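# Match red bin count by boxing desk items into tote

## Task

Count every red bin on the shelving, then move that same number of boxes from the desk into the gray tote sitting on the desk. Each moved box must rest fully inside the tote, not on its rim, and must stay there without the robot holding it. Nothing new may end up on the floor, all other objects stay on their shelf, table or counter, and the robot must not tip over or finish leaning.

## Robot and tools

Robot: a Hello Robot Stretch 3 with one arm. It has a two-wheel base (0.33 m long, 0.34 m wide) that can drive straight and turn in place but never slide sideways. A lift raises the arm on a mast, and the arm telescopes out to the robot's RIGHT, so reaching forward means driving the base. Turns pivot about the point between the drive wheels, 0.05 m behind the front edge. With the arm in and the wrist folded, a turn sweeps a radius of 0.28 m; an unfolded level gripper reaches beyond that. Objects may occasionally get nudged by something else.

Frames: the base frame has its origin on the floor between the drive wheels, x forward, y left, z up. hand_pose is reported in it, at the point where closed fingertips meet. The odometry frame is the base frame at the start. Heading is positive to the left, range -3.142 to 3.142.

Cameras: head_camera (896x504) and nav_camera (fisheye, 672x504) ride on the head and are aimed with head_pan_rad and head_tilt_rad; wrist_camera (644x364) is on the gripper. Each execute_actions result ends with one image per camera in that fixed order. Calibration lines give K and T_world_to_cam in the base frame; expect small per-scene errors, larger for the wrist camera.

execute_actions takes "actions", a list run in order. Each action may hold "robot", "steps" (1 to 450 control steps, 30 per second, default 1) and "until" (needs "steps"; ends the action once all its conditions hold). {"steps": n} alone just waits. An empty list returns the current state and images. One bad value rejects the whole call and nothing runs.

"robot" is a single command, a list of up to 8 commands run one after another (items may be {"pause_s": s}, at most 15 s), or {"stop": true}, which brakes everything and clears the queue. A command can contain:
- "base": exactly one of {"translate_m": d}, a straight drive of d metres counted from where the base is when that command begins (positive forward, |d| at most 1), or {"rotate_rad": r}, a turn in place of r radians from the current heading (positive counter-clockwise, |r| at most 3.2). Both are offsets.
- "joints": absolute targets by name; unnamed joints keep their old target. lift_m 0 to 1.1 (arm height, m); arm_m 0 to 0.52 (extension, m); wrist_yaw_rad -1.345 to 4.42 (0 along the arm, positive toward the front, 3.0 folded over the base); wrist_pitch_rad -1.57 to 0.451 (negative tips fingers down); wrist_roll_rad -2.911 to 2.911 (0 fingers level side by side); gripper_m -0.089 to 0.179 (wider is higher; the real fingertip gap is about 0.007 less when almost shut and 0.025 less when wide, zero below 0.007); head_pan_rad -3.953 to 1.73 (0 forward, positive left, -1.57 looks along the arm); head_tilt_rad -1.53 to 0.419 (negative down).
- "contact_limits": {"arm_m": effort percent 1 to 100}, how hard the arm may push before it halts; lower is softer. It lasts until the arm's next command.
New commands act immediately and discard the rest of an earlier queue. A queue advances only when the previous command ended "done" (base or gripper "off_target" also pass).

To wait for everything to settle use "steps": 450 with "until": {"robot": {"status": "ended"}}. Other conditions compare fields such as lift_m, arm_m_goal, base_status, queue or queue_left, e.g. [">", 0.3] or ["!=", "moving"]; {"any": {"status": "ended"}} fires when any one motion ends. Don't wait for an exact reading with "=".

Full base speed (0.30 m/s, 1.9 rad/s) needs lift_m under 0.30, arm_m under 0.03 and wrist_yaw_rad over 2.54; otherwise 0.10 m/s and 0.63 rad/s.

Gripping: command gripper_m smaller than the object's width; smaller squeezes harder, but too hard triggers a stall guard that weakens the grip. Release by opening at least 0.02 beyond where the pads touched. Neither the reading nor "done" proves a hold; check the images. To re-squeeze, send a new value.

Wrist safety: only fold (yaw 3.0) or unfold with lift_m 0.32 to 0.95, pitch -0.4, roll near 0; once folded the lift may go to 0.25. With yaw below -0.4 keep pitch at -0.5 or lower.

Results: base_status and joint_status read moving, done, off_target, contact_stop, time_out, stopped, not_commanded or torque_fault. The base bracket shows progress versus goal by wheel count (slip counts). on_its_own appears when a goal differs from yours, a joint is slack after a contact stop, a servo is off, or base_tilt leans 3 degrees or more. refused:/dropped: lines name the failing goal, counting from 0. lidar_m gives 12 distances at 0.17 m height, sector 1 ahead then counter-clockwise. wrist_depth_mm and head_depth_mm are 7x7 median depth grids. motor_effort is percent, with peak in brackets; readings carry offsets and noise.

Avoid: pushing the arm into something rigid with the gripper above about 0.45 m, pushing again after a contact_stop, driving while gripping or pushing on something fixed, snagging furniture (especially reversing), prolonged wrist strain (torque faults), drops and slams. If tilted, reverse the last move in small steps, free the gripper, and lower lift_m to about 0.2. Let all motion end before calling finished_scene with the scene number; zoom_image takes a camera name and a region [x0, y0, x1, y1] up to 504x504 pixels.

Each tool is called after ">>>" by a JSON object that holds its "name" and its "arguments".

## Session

>>> {"name": "execute_actions", "arguments": {"actions": []}}

Scene clock: 0.00 s.
robot.base_odometry: x=+0.000 y=+0.000 heading=+0.000 (m, m, rad; robot's odometry frame)
robot.turned_by_wheels: +0.000 (rad since the last result)
robot.turned_by_imu: +0.000 (rad since the last result)
robot.base_tilt: forward=-0.4 right=+0.6 (deg)
robot.lidar_m: 0.63 0.77 1.58 2.55 1.83 1.01 1.23 1.93 1.77 1.78 0.68 0.62
robot.head_depth_mm: 553 554 554 552 551 552 551 / 575 574 573 571 572 572 571 / 606 603 605 605 604 604 603 / 621 622 621 619 618 619 618 / 650 647 647 646 646 644 645 / 679 677 677 675 675 672 671 / 707 708 707 708 706 704 703
robot.base_status: not_commanded
robot.joint_positions: lift_m=+0.541 arm_m=+0.000 wrist_yaw_rad=+2.810 wrist_pitch_rad=-0.311 wrist_roll_rad=+0.005 gripper_m=+0.037 head_pan_rad=-0.007 head_tilt_rad=+0.000
robot.joint_goals: lift_m=+0.541 arm_m=+0.000 wrist_yaw_rad=+2.810 wrist_pitch_rad=-0.311 wrist_roll_rad=+0.005 gripper_m=+0.037 head_pan_rad=-0.007 head_tilt_rad=+0.000
robot.joint_status: lift_m=not_commanded arm_m=not_commanded wrist_yaw_rad=not_commanded wrist_pitch_rad=not_commanded wrist_roll_rad=not_commanded gripper_m=not_commanded head_pan_rad=not_commanded head_tilt_rad=not_commanded
robot.measured_speeds: translate_m=+0.000 rotate_rad=+0.000 lift_m=+0.000 arm_m=+0.000 wrist_yaw_rad=+0.000 wrist_pitch_rad=+0.000 wrist_roll_rad=+0.000 head_pan_rad=+0.000 head_tilt_rad=+0.000
robot: refusals=0 queue=idle queue_left=0
robot.motor_effort: left_wheel=+1 right_wheel=+0 lift_m=+27 arm_m=+0 wrist_yaw_rad=-1 wrist_pitch_rad=+4 wrist_roll_rad=+0 gripper_m=+0 head_pan_rad=+0 head_tilt_rad=+2 (%)
robot.hand_pose: x=+0.0558 y=+0.0790 z=+0.5781 quat_wxyz=(+0.224, +0.708, -0.008, +0.669) (m; robot's base frame)
robot.wrist_depth_mm: - - - - - - 888 / - - - - - - 871 / - - - - - - 833 / - - - - - - 837 / - - - - - - 826 / 850 - 826 868 825 880 803 / 730 - 740 741 741 754 725
pictures: head_camera (sideways: a quarter turn clockwise sets it upright), nav_camera (sideways: a quarter turn counterclockwise sets it upright), wrist_camera
camera_calibration (this result's frames):
head_camera: T_world_to_cam=[[0.015793, 0.00158784, -0.999874, 1.32028], [-0.0139302, 0.999902, 0.00136786, -0.00181342], [0.999778, 0.0139068, 0.0158136, -0.0684563], [0, 0, 0, 1]] pos_world=[0.0475647, 0.00066886, 1.3212]
nav_camera: T_world_to_cam=[[0.0357027, -0.0211375, 0.999139, -1.26025], [0.0289038, -0.999336, -0.0221745, 0.0779749], [0.998944, 0.0296706, -0.0350681, -0.00557857], [0, 0, 0, 1]] pos_world=[0.0483134, 0.0514501, 1.2607]
wrist_camera: T_world_to_cam=[[0.963305, -0.268172, 0.011282, -0.0290324], [-0.127709, -0.494907, -0.85951, 0.565084], [0.23608, 0.826529, -0.510995, 0.383052], [0, 0, 0, 1]] pos_world=[0.00970285, -0.0447251, 0.68176]
Images, in order (width x height): head_camera 896x504, nav_camera 672x504, wrist_camera 644x364.

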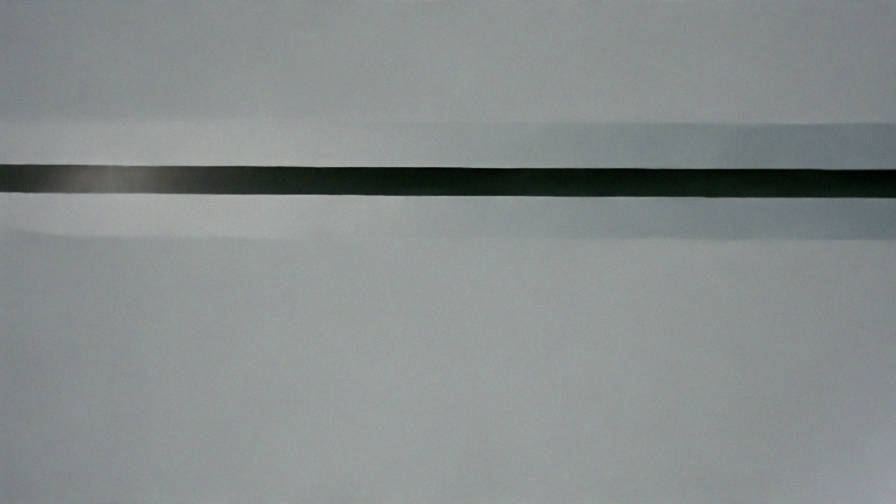

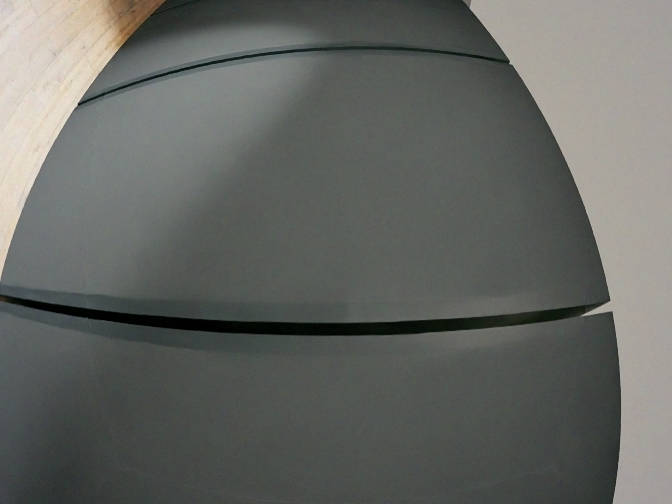

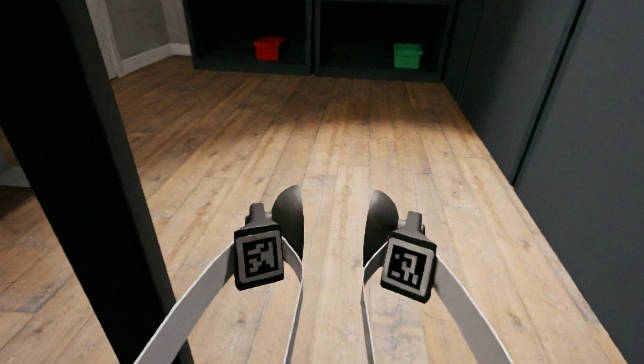

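>>> {"name": "execute_actions", "arguments": {"actions": [{"robot":{"joints":{"lift_m":0.25,"wrist_yaw_rad":2.96,"wrist_pitch_rad":-0.4,"head_pan_rad":1.35,"head_tilt_rad":-0.15}},"steps":200,"until":{"robot":{"head_pan_rad_status":"done"}}}]}}

Scene clock: 4.47 s.
robot.base_odometry: x=+0.000 y=+0.000 heading=+0.000 (m, m, rad; robot's odometry frame)
robot.turned_by_wheels: +0.000 (rad since the last result)
robot.turned_by_imu: +0.001 (rad since the last result)
robot.base_tilt: forward=-0.4 right=+0.5 (deg)
robot.lidar_m: 0.62 0.78 1.57 2.55 1.83 1.01 1.22 1.93 1.77 1.78 0.68 0.62
robot.head_depth_mm: 2717 2736 2816 2863 2911 2558 1959 / 2702 2766 2820 2902 2995 2596 1947 / 2766 2843 2859 2975 3052 2643 1938 / 2792 2870 2893 2987 2909 2672 1945 / 2893 2928 3031 3109 3174 2655 1983 / 2938 2985 3030 3096 3155 2649 1951 / 3045 3009 2808 3011 3001 2623 1940
robot.base_status: not_commanded
robot.joint_positions: lift_m=+0.435 arm_m=+0.000 wrist_yaw_rad=+2.957 wrist_pitch_rad=-0.413 wrist_roll_rad=+0.005 gripper_m=+0.037 head_pan_rad=+1.343 head_tilt_rad=-0.148
robot.joint_goals: lift_m=+0.250 arm_m=+0.000 wrist_yaw_rad=+2.960 wrist_pitch_rad=-0.400 wrist_roll_rad=+0.005 gripper_m=+0.037 head_pan_rad=+1.350 head_tilt_rad=-0.150
robot.joint_status: lift_m=moving arm_m=not_commanded wrist_yaw_rad=moving wrist_pitch_rad=moving wrist_roll_rad=not_commanded gripper_m=not_commanded head_pan_rad=done head_tilt_rad=done
robot.measured_speeds: translate_m=+0.000 rotate_rad=+0.000 lift_m=-0.110 arm_m=+0.000 wrist_yaw_rad=+0.000 wrist_pitch_rad=+0.000 wrist_roll_rad=+0.000 head_pan_rad=+0.000 head_tilt_rad=+0.000
robot: refusals=0 queue=running queue_left=0
robot.motor_effort: left_wheel=+0(0) right_wheel=+0(0) lift_m=+24(27) arm_m=+0(0) wrist_yaw_rad=+1(6) wrist_pitch_rad=+5(4) wrist_roll_rad=+0(0) gripper_m=+0(0) head_pan_rad=+5(52) head_tilt_rad=-1(17) (%)
robot.hand_pose: x=+0.0200 y=+0.0765 z=+0.4489 quat_wxyz=(+0.209, +0.704, +0.080, +0.674) (m; robot's base frame)
robot.wrist_depth_mm: - - - - - - - / - - - - - - - / - - - - - - - / 900 898 924 918 919 928 933 / 760 757 - 776 785 787 786 / 646 659 - 652 634 656 680 / 568 567 577 591 584 589 591
pictures: head_camera (sideways: a quarter turn clockwise sets it upright), nav_camera (sideways: a quarter turn counterclockwise sets it upright), wrist_camera
camera_calibration (this result's frames):
head_camera: T_world_to_cam=[[-0.0313226, -0.127463, -0.991349, 1.30927], [-0.978578, 0.205829, 0.00445463, 0.0000528761], [0.203481, 0.970251, -0.131179, 0.127758], [0, 0, 0, 1]] pos_world=[0.0150653, 0.0429149, 1.31471]
nav_camera: T_world_to_cam=[[0.0615254, 0.172775, 0.983038, -1.23926], [0.980578, -0.19423, -0.0272342, 0.0787521], [0.18623, 0.965621, -0.18137, 0.189827], [0, 0, 0, 1]] pos_world=[-0.0363282, 0.0461087, 1.25481]
wrist_camera: T_world_to_cam=[[0.992387, -0.123052, 0.00507098, -0.0026618], [-0.0692913, -0.59191, -0.80302, 0.429133], [0.101815, 0.796556, -0.59593, 0.370632], [0, 0, 0, 1]] pos_world=[-0.00535919, -0.0415483, 0.565487]
Images, in order (width x height): head_camera 896x504, nav_camera 672x504, wrist_camera 644x364.

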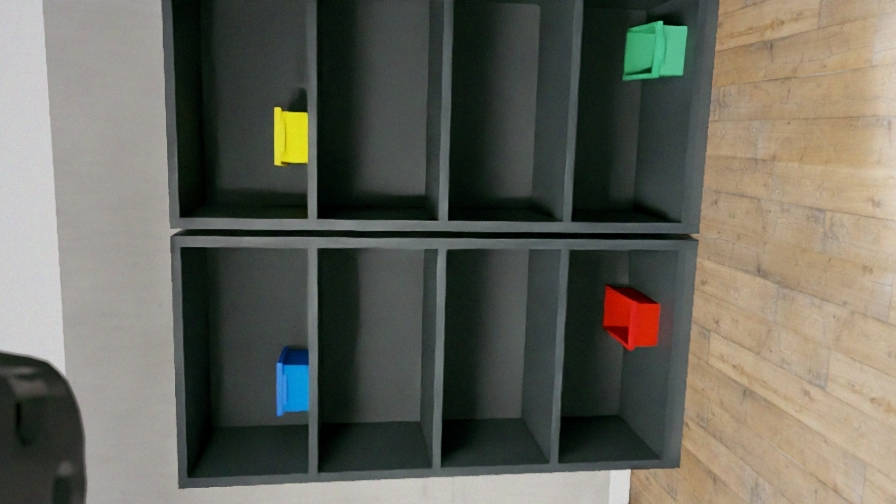

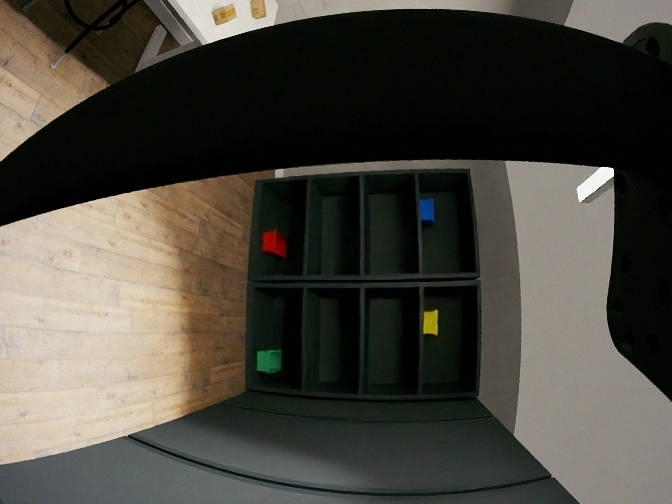

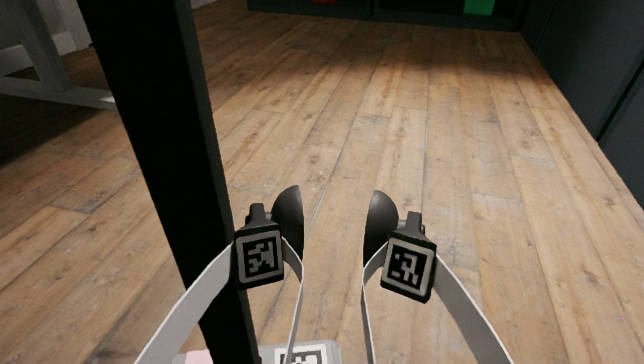

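>>> {"name": "execute_actions", "arguments": {"actions": [{"robot":{"joints":{"head_pan_rad":-1.5,"head_tilt_rad":-0.3}},"steps":200,"until":{"robot":{"status":"ended"}}}]}}

Scene clock: 7.93 s.
robot.base_odometry: x=+0.000 y=+0.000 heading=+0.000 (m, m, rad; robot's odometry frame)
robot.turned_by_wheels: +0.000 (rad since the last result)
robot.turned_by_imu: +0.001 (rad since the last result)
robot.base_tilt: forward=-0.3 right=+0.5 (deg)
robot.lidar_m: 0.62 0.78 1.58 2.55 1.83 1.01 1.22 1.93 1.77 1.78 0.68 0.62
robot.head_depth_mm: 1552 1602 1679 1743 1838 1919 1638 / 1605 1665 1769 1837 1920 1983 1638 / 1692 1746 1824 1927 2028 2077 1634 / 1762 1837 1941 2023 2160 2097 1633 / 1831 1935 2027 2157 2268 2087 1646 / 1933 2025 2125 2246 2357 1946 1108 / 774 796 823 852 881 913 948
robot.base_status: not_commanded
robot.joint_positions: lift_m=+0.250 arm_m=+0.000 wrist_yaw_rad=+2.957 wrist_pitch_rad=-0.415 wrist_roll_rad=+0.005 gripper_m=+0.037 head_pan_rad=-1.493 head_tilt_rad=-0.296
robot.joint_goals: lift_m=+0.250 arm_m=+0.000 wrist_yaw_rad=+2.960 wrist_pitch_rad=-0.400 wrist_roll_rad=+0.005 gripper_m=+0.037 head_pan_rad=-1.500 head_tilt_rad=-0.300
robot.joint_status: lift_m=done arm_m=not_commanded wrist_yaw_rad=done wrist_pitch_rad=done wrist_roll_rad=not_commanded gripper_m=not_commanded head_pan_rad=done head_tilt_rad=done
robot.measured_speeds: translate_m=+0.000 rotate_rad=+0.000 lift_m=+0.000 arm_m=+0.000 wrist_yaw_rad=+0.000 wrist_pitch_rad=+0.000 wrist_roll_rad=+0.000 head_pan_rad=+0.000 head_tilt_rad=+0.000
robot: refusals=0 queue=done queue_left=0
robot.motor_effort: left_wheel=+0(0) right_wheel=+0(0) lift_m=+23(24) arm_m=+0(0) wrist_yaw_rad=+3(3) wrist_pitch_rad=+5(5) wrist_roll_rad=+0(0) gripper_m=+0(0) head_pan_rad=-3(52) head_tilt_rad=-2(20) (%)
robot.hand_pose: x=+0.0200 y=+0.0764 z=+0.2637 quat_wxyz=(+0.209, +0.704, +0.081, +0.674) (m; robot's base frame)
robot.wrist_depth_mm: - - - - - - - / 973 - - - - - - / 751 749 758 765 784 776 786 / 605 601 617 612 625 626 630 / 505 514 - 537 528 522 529 / - - - - 428 451 454 / - - - - 392 394 395
pictures: head_camera (sideways: a quarter turn clockwise sets it upright), nav_camera (sideways: a quarter turn counterclockwise sets it upright), wrist_camera
camera_calibration (this result's frames):
head_camera: T_world_to_cam=[[-0.0198467, 0.275646, -0.961054, 1.26958], [0.99519, 0.097678, 0.00746399, -0.0159038], [0.0959313, -0.956284, -0.276258, 0.317252], [0, 0, 0, 1]] pos_world=[0.0105898, -0.0450165, 1.30789]
nav_camera: T_world_to_cam=[[0.0045597, -0.326169, 0.9453, -1.1896], [-0.993875, -0.105855, -0.0317304, 0.0966442], [0.110414, -0.939366, -0.324654, 0.376781], [0, 0, 0, 1]] pos_world=[0.0598746, -0.0238441, 1.24992]
wrist_camera: T_world_to_cam=[[0.99241, -0.122873, 0.00498873, -0.00166562], [-0.0693857, -0.592982, -0.802221, 0.280175], [0.101529, 0.795786, -0.597006, 0.260736], [0, 0, 0, 1]] pos_world=[-0.00537926, -0.0415567, 0.380431]
Images, in order (width x height): head_camera 896x504, nav_camera 672x504, wrist_camera 644x364.

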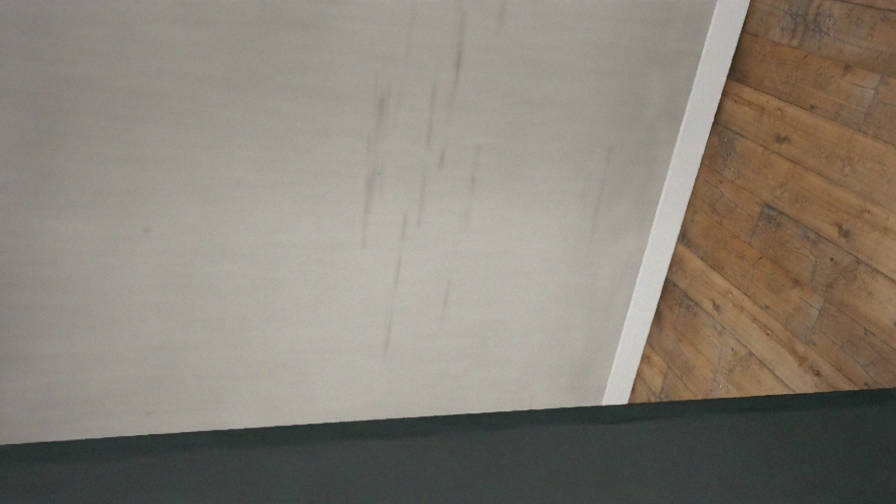

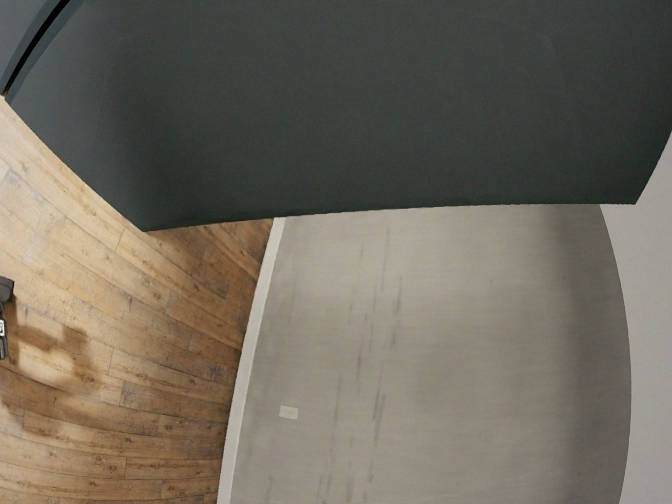

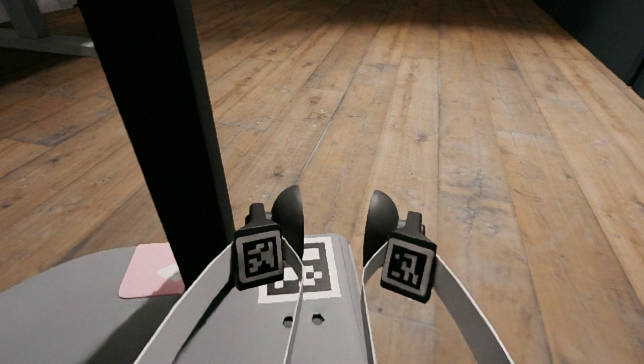

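>>> {"name": "execute_actions", "arguments": {"actions": [{"robot":[{"base":{"rotate_rad":-1.57},"joints":{"head_pan_rad":0.9,"head_tilt_rad":-0.3}},{"base":{"translate_m":1.0}}],"steps":300,"until":{"robot":{"translate_m":[">",0.6]}}},{"robot":[{"base":{"translate_m":0.7}},{"base":{"rotate_rad":1.19},"joints":{"head_pan_rad":0.5}}],"steps":300,"until":{"robot":{"status":"ended"}}}]}}

Scene clock: 33.60 s.
robot.base_odometry: x=+0.001 y=-1.302 heading=-0.380 (m, m, rad; robot's odometry frame)
robot.turned_by_wheels: -0.380 (rad since the last result)
robot.turned_by_imu: -0.367 (rad since the last result)
robot.base_tilt: forward=-0.4 right=+0.6 (deg)
robot.lidar_m: 1.59 0.64 0.47 0.48 2.69 1.87 2.16 0.80 0.59 0.57 0.59 0.82
robot.head_depth_mm: 1391 1445 1506 1582 1655 1753 1639 / 1453 1514 1595 1659 1746 1841 1634 / 1539 1596 1667 1755 1855 1923 1636 / 1605 1693 1778 1862 1987 2020 1641 / 1704 1790 1880 2010 2098 1983 1590 / 586 607 633 660 689 715 751 / 525 541 561 580 603 628 655
robot.base_status: done (rotate_rad +1.1899 of +1.1900)
robot.joint_positions: lift_m=+0.250 arm_m=+0.000 wrist_yaw_rad=+2.958 wrist_pitch_rad=-0.415 wrist_roll_rad=+0.005 gripper_m=+0.037 head_pan_rad=+0.507 head_tilt_rad=-0.297
robot.joint_goals: lift_m=+0.250 arm_m=+0.000 wrist_yaw_rad=+2.960 wrist_pitch_rad=-0.400 wrist_roll_rad=+0.005 gripper_m=+0.037 head_pan_rad=+0.500 head_tilt_rad=-0.300
robot.joint_status: lift_m=done arm_m=not_commanded wrist_yaw_rad=done wrist_pitch_rad=done wrist_roll_rad=not_commanded gripper_m=not_commanded head_pan_rad=done head_tilt_rad=done
robot.measured_speeds: translate_m=+0.000 rotate_rad=+0.000 lift_m=+0.000 arm_m=+0.000 wrist_yaw_rad=+0.000 wrist_pitch_rad=+0.000 wrist_roll_rad=+0.000 head_pan_rad=+0.000 head_tilt_rad=+0.000
robot: refusals=0 queue=done queue_left=0
robot.motor_effort: left_wheel=-1(14) right_wheel=+2(11) lift_m=+23(23) arm_m=-1(1) wrist_yaw_rad=+1(2) wrist_pitch_rad=+4(4) wrist_roll_rad=+0(0) gripper_m=+0(1) head_pan_rad=-4(54) head_tilt_rad=-2(5) (%)
robot.hand_pose: x=+0.0198 y=+0.0763 z=+0.2636 quat_wxyz=(+0.209, +0.704, +0.081, +0.674) (m; robot's base frame)
robot.wrist_depth_mm: - - - - 477 489 502 / 973 - - 913 525 535 559 / 737 757 766 734 580 597 625 / 608 609 619 620 625 619 625 / 507 516 - 533 532 524 523 / - - - - 428 450 451 / - - - - 391 394 394
pictures: head_camera (sideways: a quarter turn clockwise sets it upright), nav_camera (sideways: a quarter turn counterclockwise sets it upright), wrist_camera
camera_calibration (this result's frames):
head_camera: T_world_to_cam=[[-0.243153, -0.133137, -0.960808, 1.27062], [-0.502835, 0.86435, 0.00748164, -0.00678884], [0.829478, 0.484946, -0.277115, 0.313892], [0, 0, 0, 1]] pos_world=[0.0451729, 0.022813, 1.30785]
nav_camera: T_world_to_cam=[[0.295444, 0.140248, 0.94501, -1.19099], [0.509704, -0.859764, -0.0317554, 0.0875048], [0.808031, 0.491057, -0.325497, 0.373622], [0, 0, 0, 1]] pos_world=[0.00537114, 0.0587973, 1.24989]
wrist_camera: T_world_to_cam=[[0.992505, -0.122103, 0.0049854, -0.0015543], [-0.0689342, -0.593081, -0.802186, 0.280135], [0.100906, 0.79583, -0.597053, 0.260766], [0, 0, 0, 1]] pos_world=[-0.0054593, -0.0415727, 0.38042]
Images, in order (width x height): head_camera 896x504, nav_camera 672x504, wrist_camera 644x364.

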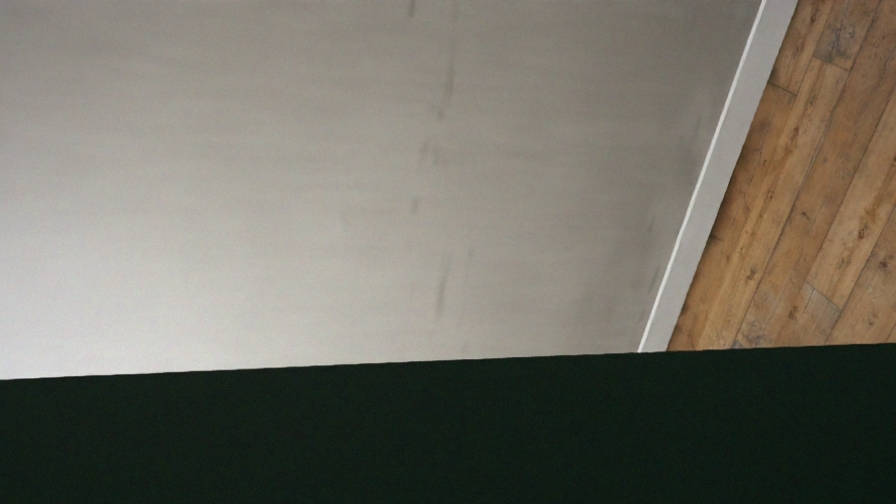

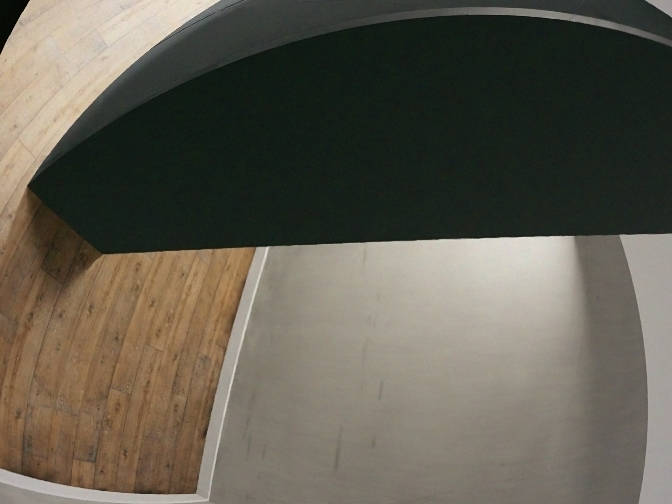

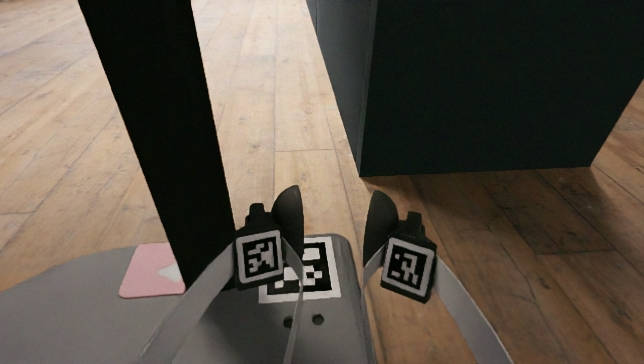

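>>> {"name": "execute_actions", "arguments": {"actions": [{"robot":[{"base":{"translate_m":1.0}},{"base":{"rotate_rad":1.45},"joints":{"head_pan_rad":1.0,"head_tilt_rad":-0.25}},{"base":{"translate_m":0.9}}],"steps":450,"until":{"robot":{"status":"ended"}}}]}}

Scene clock: 50.37 s.
robot.base_odometry: x=+1.362 y=-0.883 heading=+1.070 (m, m, rad; robot's odometry frame)
robot.turned_by_wheels: +1.450 (rad since the last result)
robot.turned_by_imu: +1.464 (rad since the last result)
robot.base_tilt: forward=-0.4 right=+0.5 (deg)
robot.lidar_m: 1.37 1.46 0.67 0.97 0.67 0.67 1.48 0.79 0.53 0.49 0.50 0.63
robot.head_depth_mm: 1394 1063 1515 1284 1572 1249 1461 / 802 1068 1426 1282 916 1163 1038 / 613 642 675 710 769 1171 949 / 572 600 632 661 690 732 772 / 596 658 694 733 722 802 871 / 534 748 810 834 667 919 972 / 479 871 940 935 617 582 1008
robot.base_status: done (translate_m +0.9000 of +0.9000)
robot.joint_positions: lift_m=+0.250 arm_m=+0.000 wrist_yaw_rad=+2.958 wrist_pitch_rad=-0.415 wrist_roll_rad=+0.005 gripper_m=+0.037 head_pan_rad=+0.993 head_tilt_rad=-0.260
robot.joint_goals: lift_m=+0.250 arm_m=+0.000 wrist_yaw_rad=+2.960 wrist_pitch_rad=-0.400 wrist_roll_rad=+0.005 gripper_m=+0.037 head_pan_rad=+1.000 head_tilt_rad=-0.250
robot.joint_status: lift_m=done arm_m=not_commanded wrist_yaw_rad=done wrist_pitch_rad=done wrist_roll_rad=not_commanded gripper_m=not_commanded head_pan_rad=done head_tilt_rad=done
robot.measured_speeds: translate_m=+0.000 rotate_rad=+0.000 lift_m=+0.000 arm_m=+0.000 wrist_yaw_rad=+0.000 wrist_pitch_rad=+0.000 wrist_roll_rad=+0.000 head_pan_rad=+0.000 head_tilt_rad=+0.000
robot: refusals=0 queue=done queue_left=0
robot.motor_effort: left_wheel=-2(11) right_wheel=+3(13) lift_m=+23(23) arm_m=-1(1) wrist_yaw_rad=+2(1) wrist_pitch_rad=+4(4) wrist_roll_rad=+0(0) gripper_m=+0(0) head_pan_rad=+6(40) head_tilt_rad=+6(11) (%)
robot.hand_pose: x=+0.0198 y=+0.0763 z=+0.2636 quat_wxyz=(+0.209, +0.704, +0.081, +0.674) (m; robot's base frame)
robot.wrist_depth_mm: 730 - 924 971 866 623 - / 694 - 808 815 775 682 842 / 599 603 639 660 690 741 769 / 581 596 618 620 630 630 631 / 506 517 - 540 532 523 529 / - - - - 428 450 451 / - - - - 393 392 397
pictures: head_camera (sideways: a quarter turn clockwise sets it upright), nav_camera (sideways: a quarter turn counterclockwise sets it upright), wrist_camera
camera_calibration (this result's frames):
head_camera: T_world_to_cam=[[-0.133116, -0.201123, -0.970479, 1.28258], [-0.848533, 0.529099, 0.00673807, -0.00371237], [0.512124, 0.824381, -0.241092, 0.268942], [0, 0, 0, 1]] pos_world=[0.0298503, 0.0382108, 1.30958]
nav_camera: T_world_to_cam=[[0.176332, 0.232305, 0.956526, -1.2053], [0.852956, -0.52108, -0.0306879, 0.0840227], [0.491298, 0.821285, -0.290028, 0.329393], [0, 0, 0, 1]] pos_world=[-0.0209648, 0.053254, 1.25101]
wrist_camera: T_world_to_cam=[[0.992517, -0.122006, 0.0049821, -0.00154052], [-0.0688839, -0.593126, -0.802157, 0.280108], [0.100823, 0.795811, -0.597092, 0.260788], [0, 0, 0, 1]] pos_world=[-0.00546941, -0.0415861, 0.380413]
Images, in order (width x height): head_camera 896x504, nav_camera 672x504, wrist_camera 644x364.

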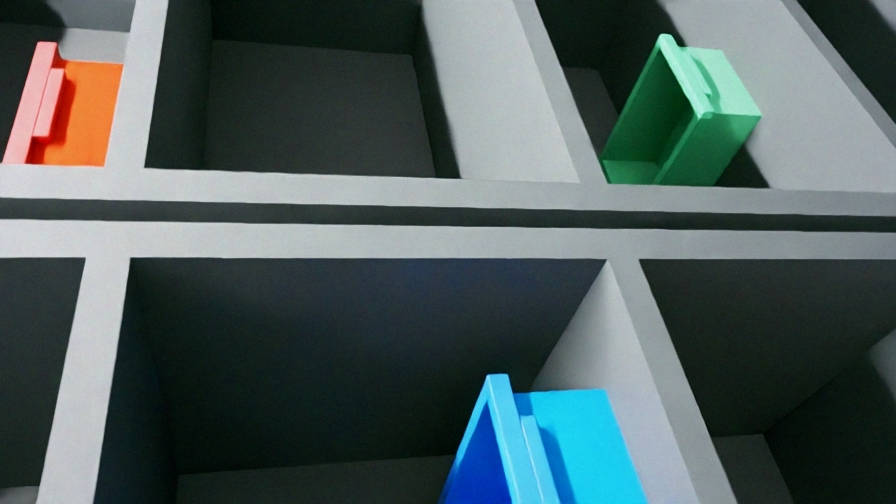

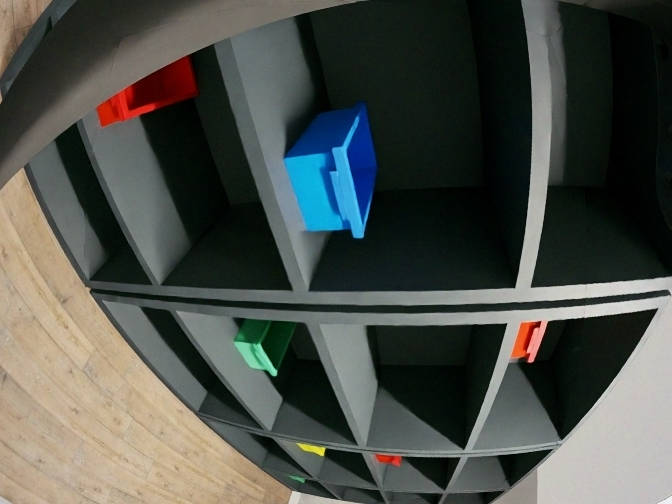

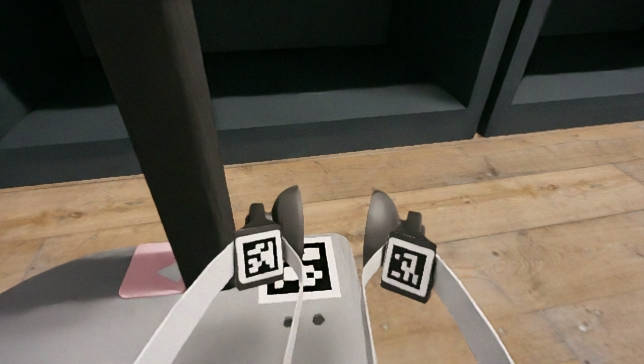

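>>> {"name": "zoom_image", "arguments": {"camera": "nav_camera", "region": [200, 400, 560, 504]}}

>>> {"name": "zoom_image", "arguments": {"camera": "nav_camera", "region": [0, 0, 300, 300]}}

Region (200, 400, 560, 504) of nav_camera's 672x504 image, scaled by 1.400, with more detail than that image has; it fills the top 146 rows of this view, and the rest is white.

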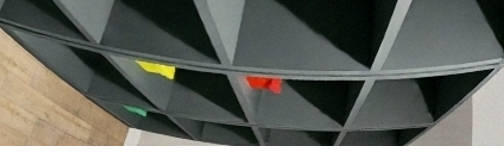

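Region (0, 0, 300, 300) of nav_camera's 672x504 image, scaled by 1.680, with more detail than that image has.

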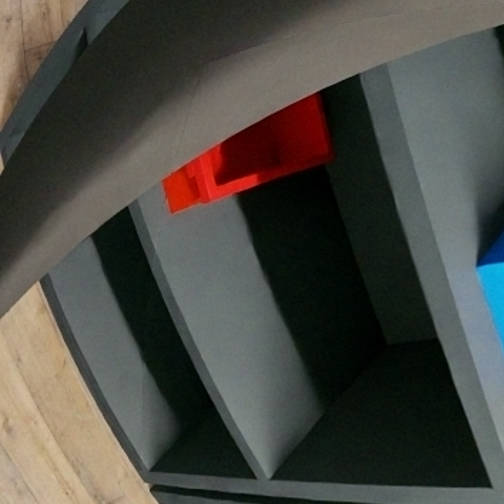

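>>> {"name": "execute_actions", "arguments": {"actions": [{"robot":{"base":{"translate_m":1.0},"joints":{"head_pan_rad":0.9}},"steps":450,"until":{"robot":{"status":"ended"}}}]}}

Scene clock: 61.53 s.
robot.base_odometry: x=+1.842 y=-0.006 heading=+1.070 (m, m, rad; robot's odometry frame)
robot.turned_by_wheels: +0.000 (rad since the last result)
robot.turned_by_imu: +0.008 (rad since the last result)
robot.base_tilt: forward=-0.3 right=+0.5 (deg)
robot.lidar_m: 1.10 1.45 0.73 1.04 0.78 0.82 2.47 0.62 0.42 0.39 0.39 0.50
robot.head_depth_mm: 1301 1328 1391 1407 1490 1515 1584 / 1405 1426 1517 1278 1608 1355 1607 / 1424 1430 1573 1056 1699 1206 1513 / 1311 1076 1419 1001 1502 1154 1077 / 1192 858 1311 1061 853 1151 952 / 644 662 693 707 742 782 817 / 605 649 697 744 744 866 919
robot.base_status: done (translate_m +1.0000 of +1.0000)
robot.joint_positions: lift_m=+0.250 arm_m=+0.000 wrist_yaw_rad=+2.958 wrist_pitch_rad=-0.415 wrist_roll_rad=+0.005 gripper_m=+0.037 head_pan_rad=+0.907 head_tilt_rad=-0.260
robot.joint_goals: lift_m=+0.250 arm_m=+0.000 wrist_yaw_rad=+2.960 wrist_pitch_rad=-0.400 wrist_roll_rad=+0.005 gripper_m=+0.037 head_pan_rad=+0.900 head_tilt_rad=-0.250
robot.joint_status: lift_m=done arm_m=not_commanded wrist_yaw_rad=done wrist_pitch_rad=done wrist_roll_rad=not_commanded gripper_m=not_commanded head_pan_rad=done head_tilt_rad=done
robot.measured_speeds: translate_m=+0.000 rotate_rad=+0.000 lift_m=+0.000 arm_m=+0.000 wrist_yaw_rad=+0.000 wrist_pitch_rad=+0.000 wrist_roll_rad=+0.000 head_pan_rad=+0.000 head_tilt_rad=+0.000
robot: refusals=0 queue=done queue_left=0
robot.motor_effort: left_wheel=-2(8) right_wheel=+3(9) lift_m=+23(23) arm_m=-1(1) wrist_yaw_rad=+1(1) wrist_pitch_rad=+4(4) wrist_roll_rad=+0(0) gripper_m=-1(0) head_pan_rad=-4(19) head_tilt_rad=+6(5) (%)
robot.hand_pose: x=+0.0198 y=+0.0763 z=+0.2636 quat_wxyz=(+0.209, +0.704, +0.081, +0.674) (m; robot's base frame)
robot.wrist_depth_mm: 815 - - - 769 - - / 724 - 800 803 768 821 892 / 652 678 711 738 778 782 784 / 605 602 616 616 626 625 632 / 508 516 - 542 525 526 528 / - - - - 426 452 452 / - - - - 388 395 395
pictures: head_camera (sideways: a quarter turn clockwise sets it upright), nav_camera (sideways: a quarter turn counterclockwise sets it upright), wrist_camera
camera_calibration (this result's frames):
head_camera: T_world_to_cam=[[-0.149963, -0.188891, -0.97048, 1.28269], [-0.799743, 0.600305, 0.00673799, -0.00400989], [0.581311, 0.777145, -0.241088, 0.268515], [0, 0, 0, 1]] pos_world=[0.0330571, 0.0360202, 1.30958]
nav_camera: T_world_to_cam=[[0.195706, 0.216229, 0.956527, -1.20542], [0.80484, -0.592698, -0.0306878, 0.0843161], [0.560296, 0.775857, -0.290025, 0.328968], [0, 0, 0, 1]] pos_world=[-0.0162712, 0.0553899, 1.25102]
wrist_camera: T_world_to_cam=[[0.992519, -0.121987, 0.00498143, -0.00153745], [-0.0688744, -0.593138, -0.80215, 0.280104], [0.100806, 0.795806, -0.597102, 0.26079], [0, 0, 0, 1]] pos_world=[-0.0054714, -0.0415859, 0.380411]
Images, in order (width x height): head_camera 896x504, nav_camera 672x504, wrist_camera 644x364.

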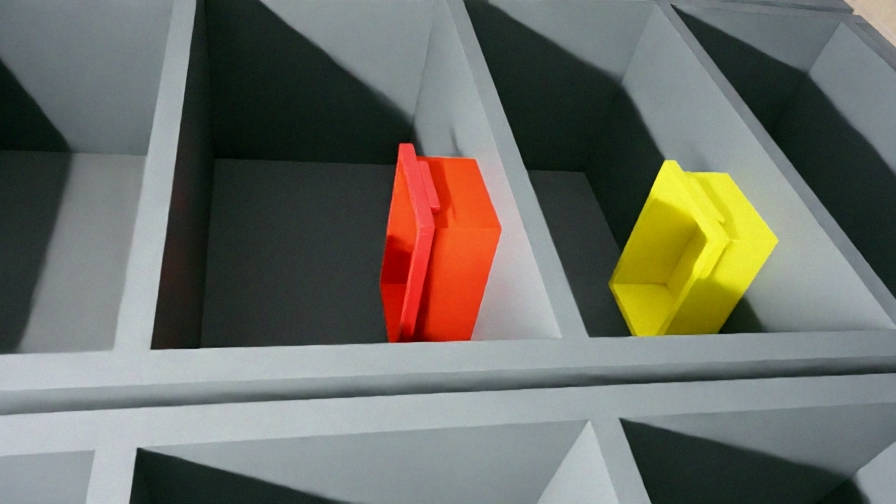

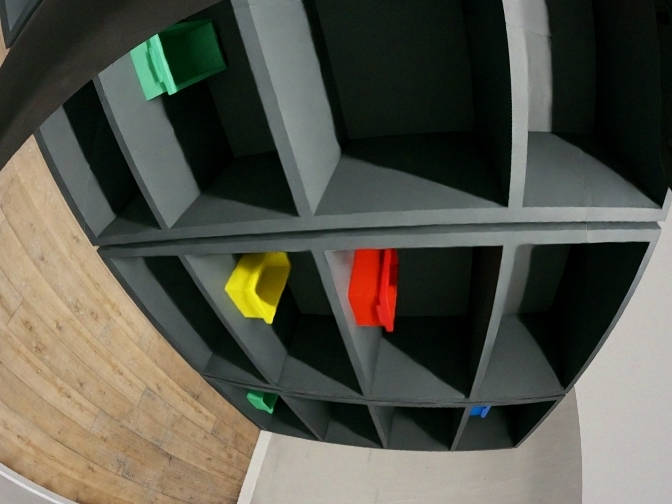

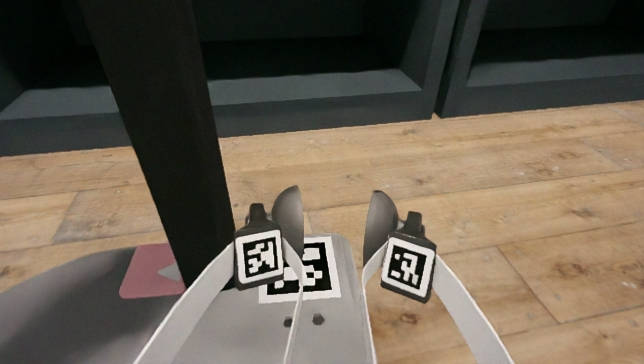

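>>> {"name": "zoom_image", "arguments": {"camera": "nav_camera", "region": [90, 230, 590, 470]}}

Region (90, 230, 590, 470) of nav_camera's 672x504 image, scaled by 1.008, with more detail than that image has; it fills the top 242 rows of this view, and the rest is white.

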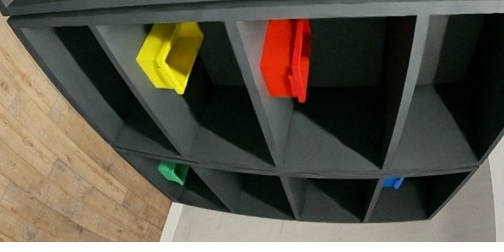

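>>> {"name": "execute_actions", "arguments": {"actions": [{"robot":{"base":{"translate_m":0.45},"joints":{"head_pan_rad":0.8}},"steps":450,"until":{"robot":{"translate_m":[">",0.43]}}},{"robot":{"base":{"translate_m":-1.0}},"steps":1}]}}

>>> {"name": "execute_actions", "arguments": {"actions": [{"steps":200,"until":{"robot":{"translate_m":["<",-0.75]}}},{"robot":{"base":{"translate_m":-1.0},"joints":{"head_pan_rad":1.0}},"steps":300,"until":{"robot":{"status":"ended"}}}]}}

Scene clock: 73.90 s.
robot.base_odometry: x=+2.052 y=+0.376 heading=+1.070 (m, m, rad; robot's odometry frame)
robot.turned_by_wheels: +0.000 (rad since the last result)
robot.turned_by_imu: +0.004 (rad since the last result)
robot.base_tilt: forward=+1.0 right=-0.4 (deg)
robot.lidar_m: 0.98 1.10 1.14 0.67 1.14 1.13 1.97 0.55 0.37 0.34 0.35 0.45
robot.head_depth_mm: 1731 1750 1848 1883 1948 2012 1697 / 1808 1427 1988 1809 1828 1874 1643 / 997 1040 1093 1166 1226 1356 1505 / 1010 1031 1094 1125 1201 1236 1320 / 1091 1097 1192 1205 1318 1294 1115 / 1196 1092 1297 1272 1410 1296 1005 / 1145 1099 1226 1216 848 1291 945
robot.base_status: moving (translate_m +0.0032 of -1.0000)
robot.joint_positions: lift_m=+0.250 arm_m=+0.000 wrist_yaw_rad=+2.958 wrist_pitch_rad=-0.415 wrist_roll_rad=+0.005 gripper_m=+0.037 head_pan_rad=+0.807 head_tilt_rad=-0.260
robot.joint_goals: lift_m=+0.250 arm_m=+0.000 wrist_yaw_rad=+2.960 wrist_pitch_rad=-0.400 wrist_roll_rad=+0.005 gripper_m=+0.037 head_pan_rad=+0.800 head_tilt_rad=-0.250
robot.joint_status: lift_m=done arm_m=not_commanded wrist_yaw_rad=done wrist_pitch_rad=done wrist_roll_rad=not_commanded gripper_m=not_commanded head_pan_rad=done head_tilt_rad=done
robot.measured_speeds: translate_m=+0.097 rotate_rad=+0.000 lift_m=+0.000 arm_m=+0.000 wrist_yaw_rad=+0.000 wrist_pitch_rad=+0.000 wrist_roll_rad=+0.000 head_pan_rad=+0.000 head_tilt_rad=+0.000
robot: refusals=0 queue=running queue_left=0
robot.motor_effort: left_wheel=-5(10) right_wheel=+1(10) lift_m=+23(23) arm_m=-1(1) wrist_yaw_rad=+1(1) wrist_pitch_rad=+4(4) wrist_roll_rad=+0(0) gripper_m=+0(0) head_pan_rad=-4(20) head_tilt_rad=+5(5) (%)
robot.hand_pose: x=+0.0198 y=+0.0763 z=+0.2636 quat_wxyz=(+0.209, +0.704, +0.081, +0.674) (m; robot's base frame)
robot.wrist_depth_mm: 967 - 816 - - - 878 / 789 - 734 824 829 887 904 / 677 703 753 776 767 782 786 / 605 610 616 625 629 623 632 / 505 517 - 533 535 523 525 / - - - - 429 451 454 / - - - - 392 392 397
pictures: head_camera (sideways: a quarter turn clockwise sets it upright), nav_camera (sideways: a quarter turn counterclockwise sets it upright), wrist_camera
camera_calibration (this result's frames):
head_camera: T_world_to_cam=[[-0.168037, -0.172942, -0.970492, 1.28281], [-0.73582, 0.677144, 0.00673699, -0.00439852], [0.655998, 0.715239, -0.241039, 0.267996], [0, 0, 0, 1]] pos_world=[0.036518, 0.0331488, 1.30959]
nav_camera: T_world_to_cam=[[0.216282, 0.195577, 0.956542, -1.20557], [0.741652, -0.670083, -0.0306863, 0.0846996], [0.634961, 0.716058, -0.289977, 0.32845], [0, 0, 0, 1]] pos_world=[-0.0106281, 0.0573483, 1.25102]
wrist_camera: T_world_to_cam=[[0.992521, -0.121973, 0.00498054, -0.00153503], [-0.0688676, -0.593146, -0.802144, 0.2801], [0.100794, 0.795802, -0.59711, 0.260792], [0, 0, 0, 1]] pos_world=[-0.00547287, -0.0415857, 0.38041]
Images, in order (width x height): head_camera 896x504, nav_camera 672x504, wrist_camera 644x364.

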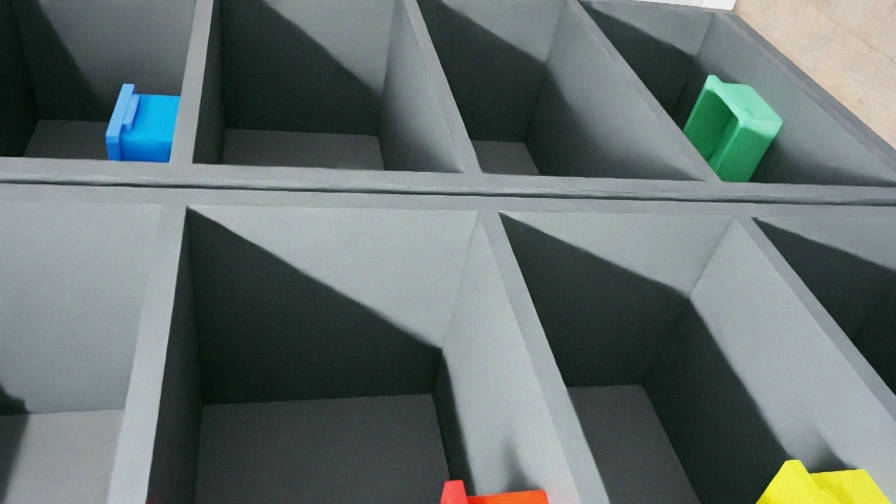

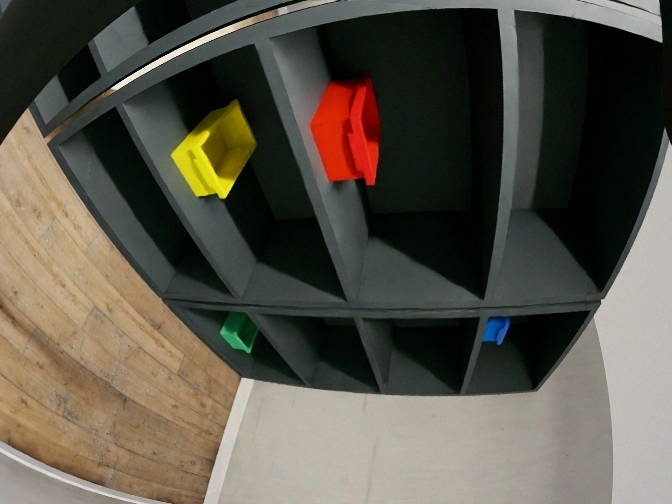

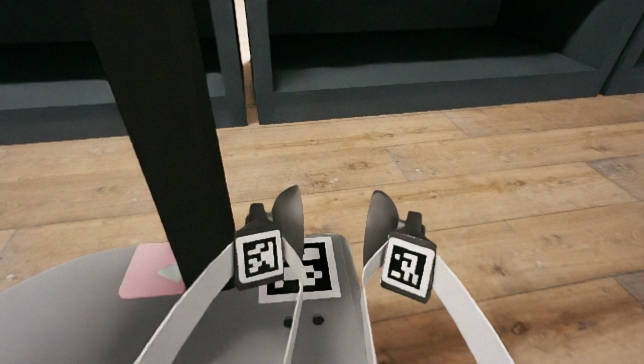

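Scene clock: 81.83 s.
robot.base_odometry: x=+1.206 y=-1.169 heading=+1.070 (m, m, rad; robot's odometry frame)
robot.turned_by_wheels: +0.000 (rad since the last result)
robot.turned_by_imu: -0.010 (rad since the last result)
robot.base_tilt: forward=-0.3 right=+0.7 (deg)
robot.lidar_m: 1.45 0.89 0.96 0.63 0.49 1.24 1.16 0.85 0.57 0.53 0.54 0.68
robot.head_depth_mm: 759 776 814 847 884 946 1012 / 823 847 892 912 855 998 989 / 898 925 994 878 752 1120 1009 / 978 1028 1107 956 733 1213 1004 / 530 1007 1067 866 751 1155 1005 / 474 939 990 1001 750 609 1003 / 443 880 922 957 748 556 915
robot.base_status: done (translate_m -1.0000 of -1.0000)
robot.joint_positions: lift_m=+0.250 arm_m=+0.000 wrist_yaw_rad=+2.958 wrist_pitch_rad=-0.415 wrist_roll_rad=+0.005 gripper_m=+0.037 head_pan_rad=+0.993 head_tilt_rad=-0.260
robot.joint_goals: lift_m=+0.250 arm_m=+0.000 wrist_yaw_rad=+2.960 wrist_pitch_rad=-0.400 wrist_roll_rad=+0.005 gripper_m=+0.037 head_pan_rad=+1.000 head_tilt_rad=-0.250
robot.joint_status: lift_m=done arm_m=not_commanded wrist_yaw_rad=done wrist_pitch_rad=done wrist_roll_rad=not_commanded gripper_m=not_commanded head_pan_rad=done head_tilt_rad=done
robot.measured_speeds: translate_m=+0.000 rotate_rad=+0.000 lift_m=+0.000 arm_m=+0.000 wrist_yaw_rad=+0.000 wrist_pitch_rad=+0.000 wrist_roll_rad=+0.000 head_pan_rad=+0.000 head_tilt_rad=+0.000
robot: refusals=0 queue=done queue_left=0
robot.motor_effort: left_wheel=+0(10) right_wheel=+2(5) lift_m=+23(23) arm_m=-1(1) wrist_yaw_rad=+2(1) wrist_pitch_rad=+4(4) wrist_roll_rad=+0(0) gripper_m=+0(0) head_pan_rad=+4(27) head_tilt_rad=+5(6) (%)
robot.hand_pose: x=+0.0198 y=+0.0763 z=+0.2636 quat_wxyz=(+0.209, +0.704, +0.081, +0.674) (m; robot's base frame)
robot.wrist_depth_mm: - - 886 928 981 979 731 / 975 - 790 805 823 835 740 / 740 740 613 627 659 702 744 / 599 602 618 614 623 631 626 / 506 514 - 540 529 522 530 / - - - - 428 448 451 / - - - - 392 393 394
pictures: head_camera (sideways: a quarter turn clockwise sets it upright), nav_camera (sideways: a quarter turn counterclockwise sets it upright), wrist_camera
camera_calibration (this result's frames):
head_camera: T_world_to_cam=[[-0.133094, -0.201075, -0.970492, 1.2826], [-0.848515, 0.529128, 0.00673699, -0.00371107], [0.512159, 0.824374, -0.241039, 0.268874], [0, 0, 0, 1]] pos_world=[0.0298514, 0.0382096, 1.30959]
nav_camera: T_world_to_cam=[[0.176311, 0.232255, 0.956542, -1.20532], [0.852939, -0.521108, -0.0306863, 0.0840208], [0.491335, 0.821282, -0.289977, 0.329326], [0, 0, 0, 1]] pos_world=[-0.0209615, 0.0532573, 1.25102]
wrist_camera: T_world_to_cam=[[0.992522, -0.121968, 0.00498061, -0.00153438], [-0.068865, -0.593148, -0.802143, 0.2801], [0.10079, 0.795801, -0.597111, 0.260793], [0, 0, 0, 1]] pos_world=[-0.00547335, -0.0415857, 0.38041]
Images, in order (width x height): head_camera 896x504, nav_camera 672x504, wrist_camera 644x364.

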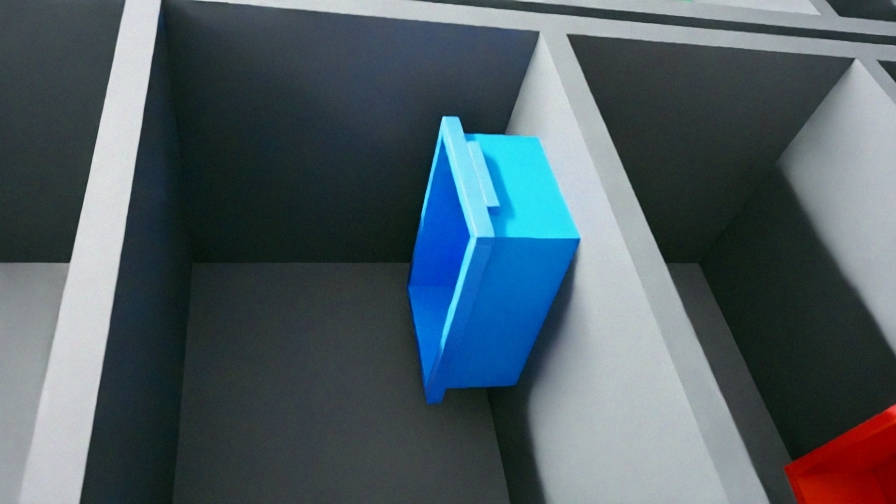

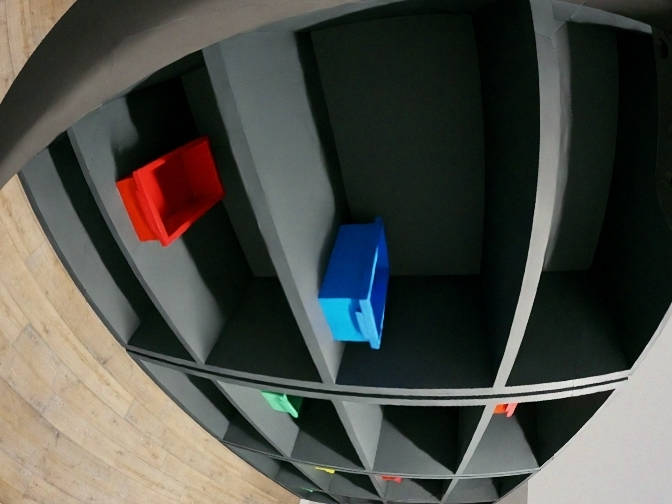

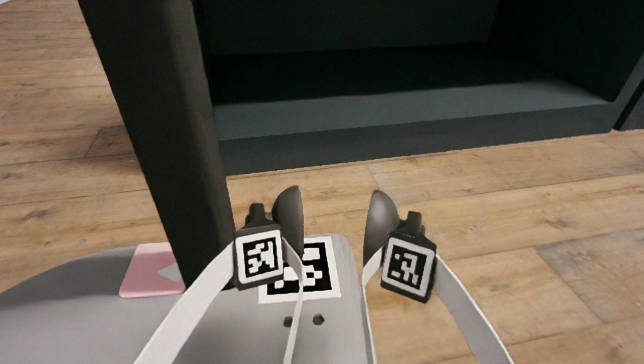

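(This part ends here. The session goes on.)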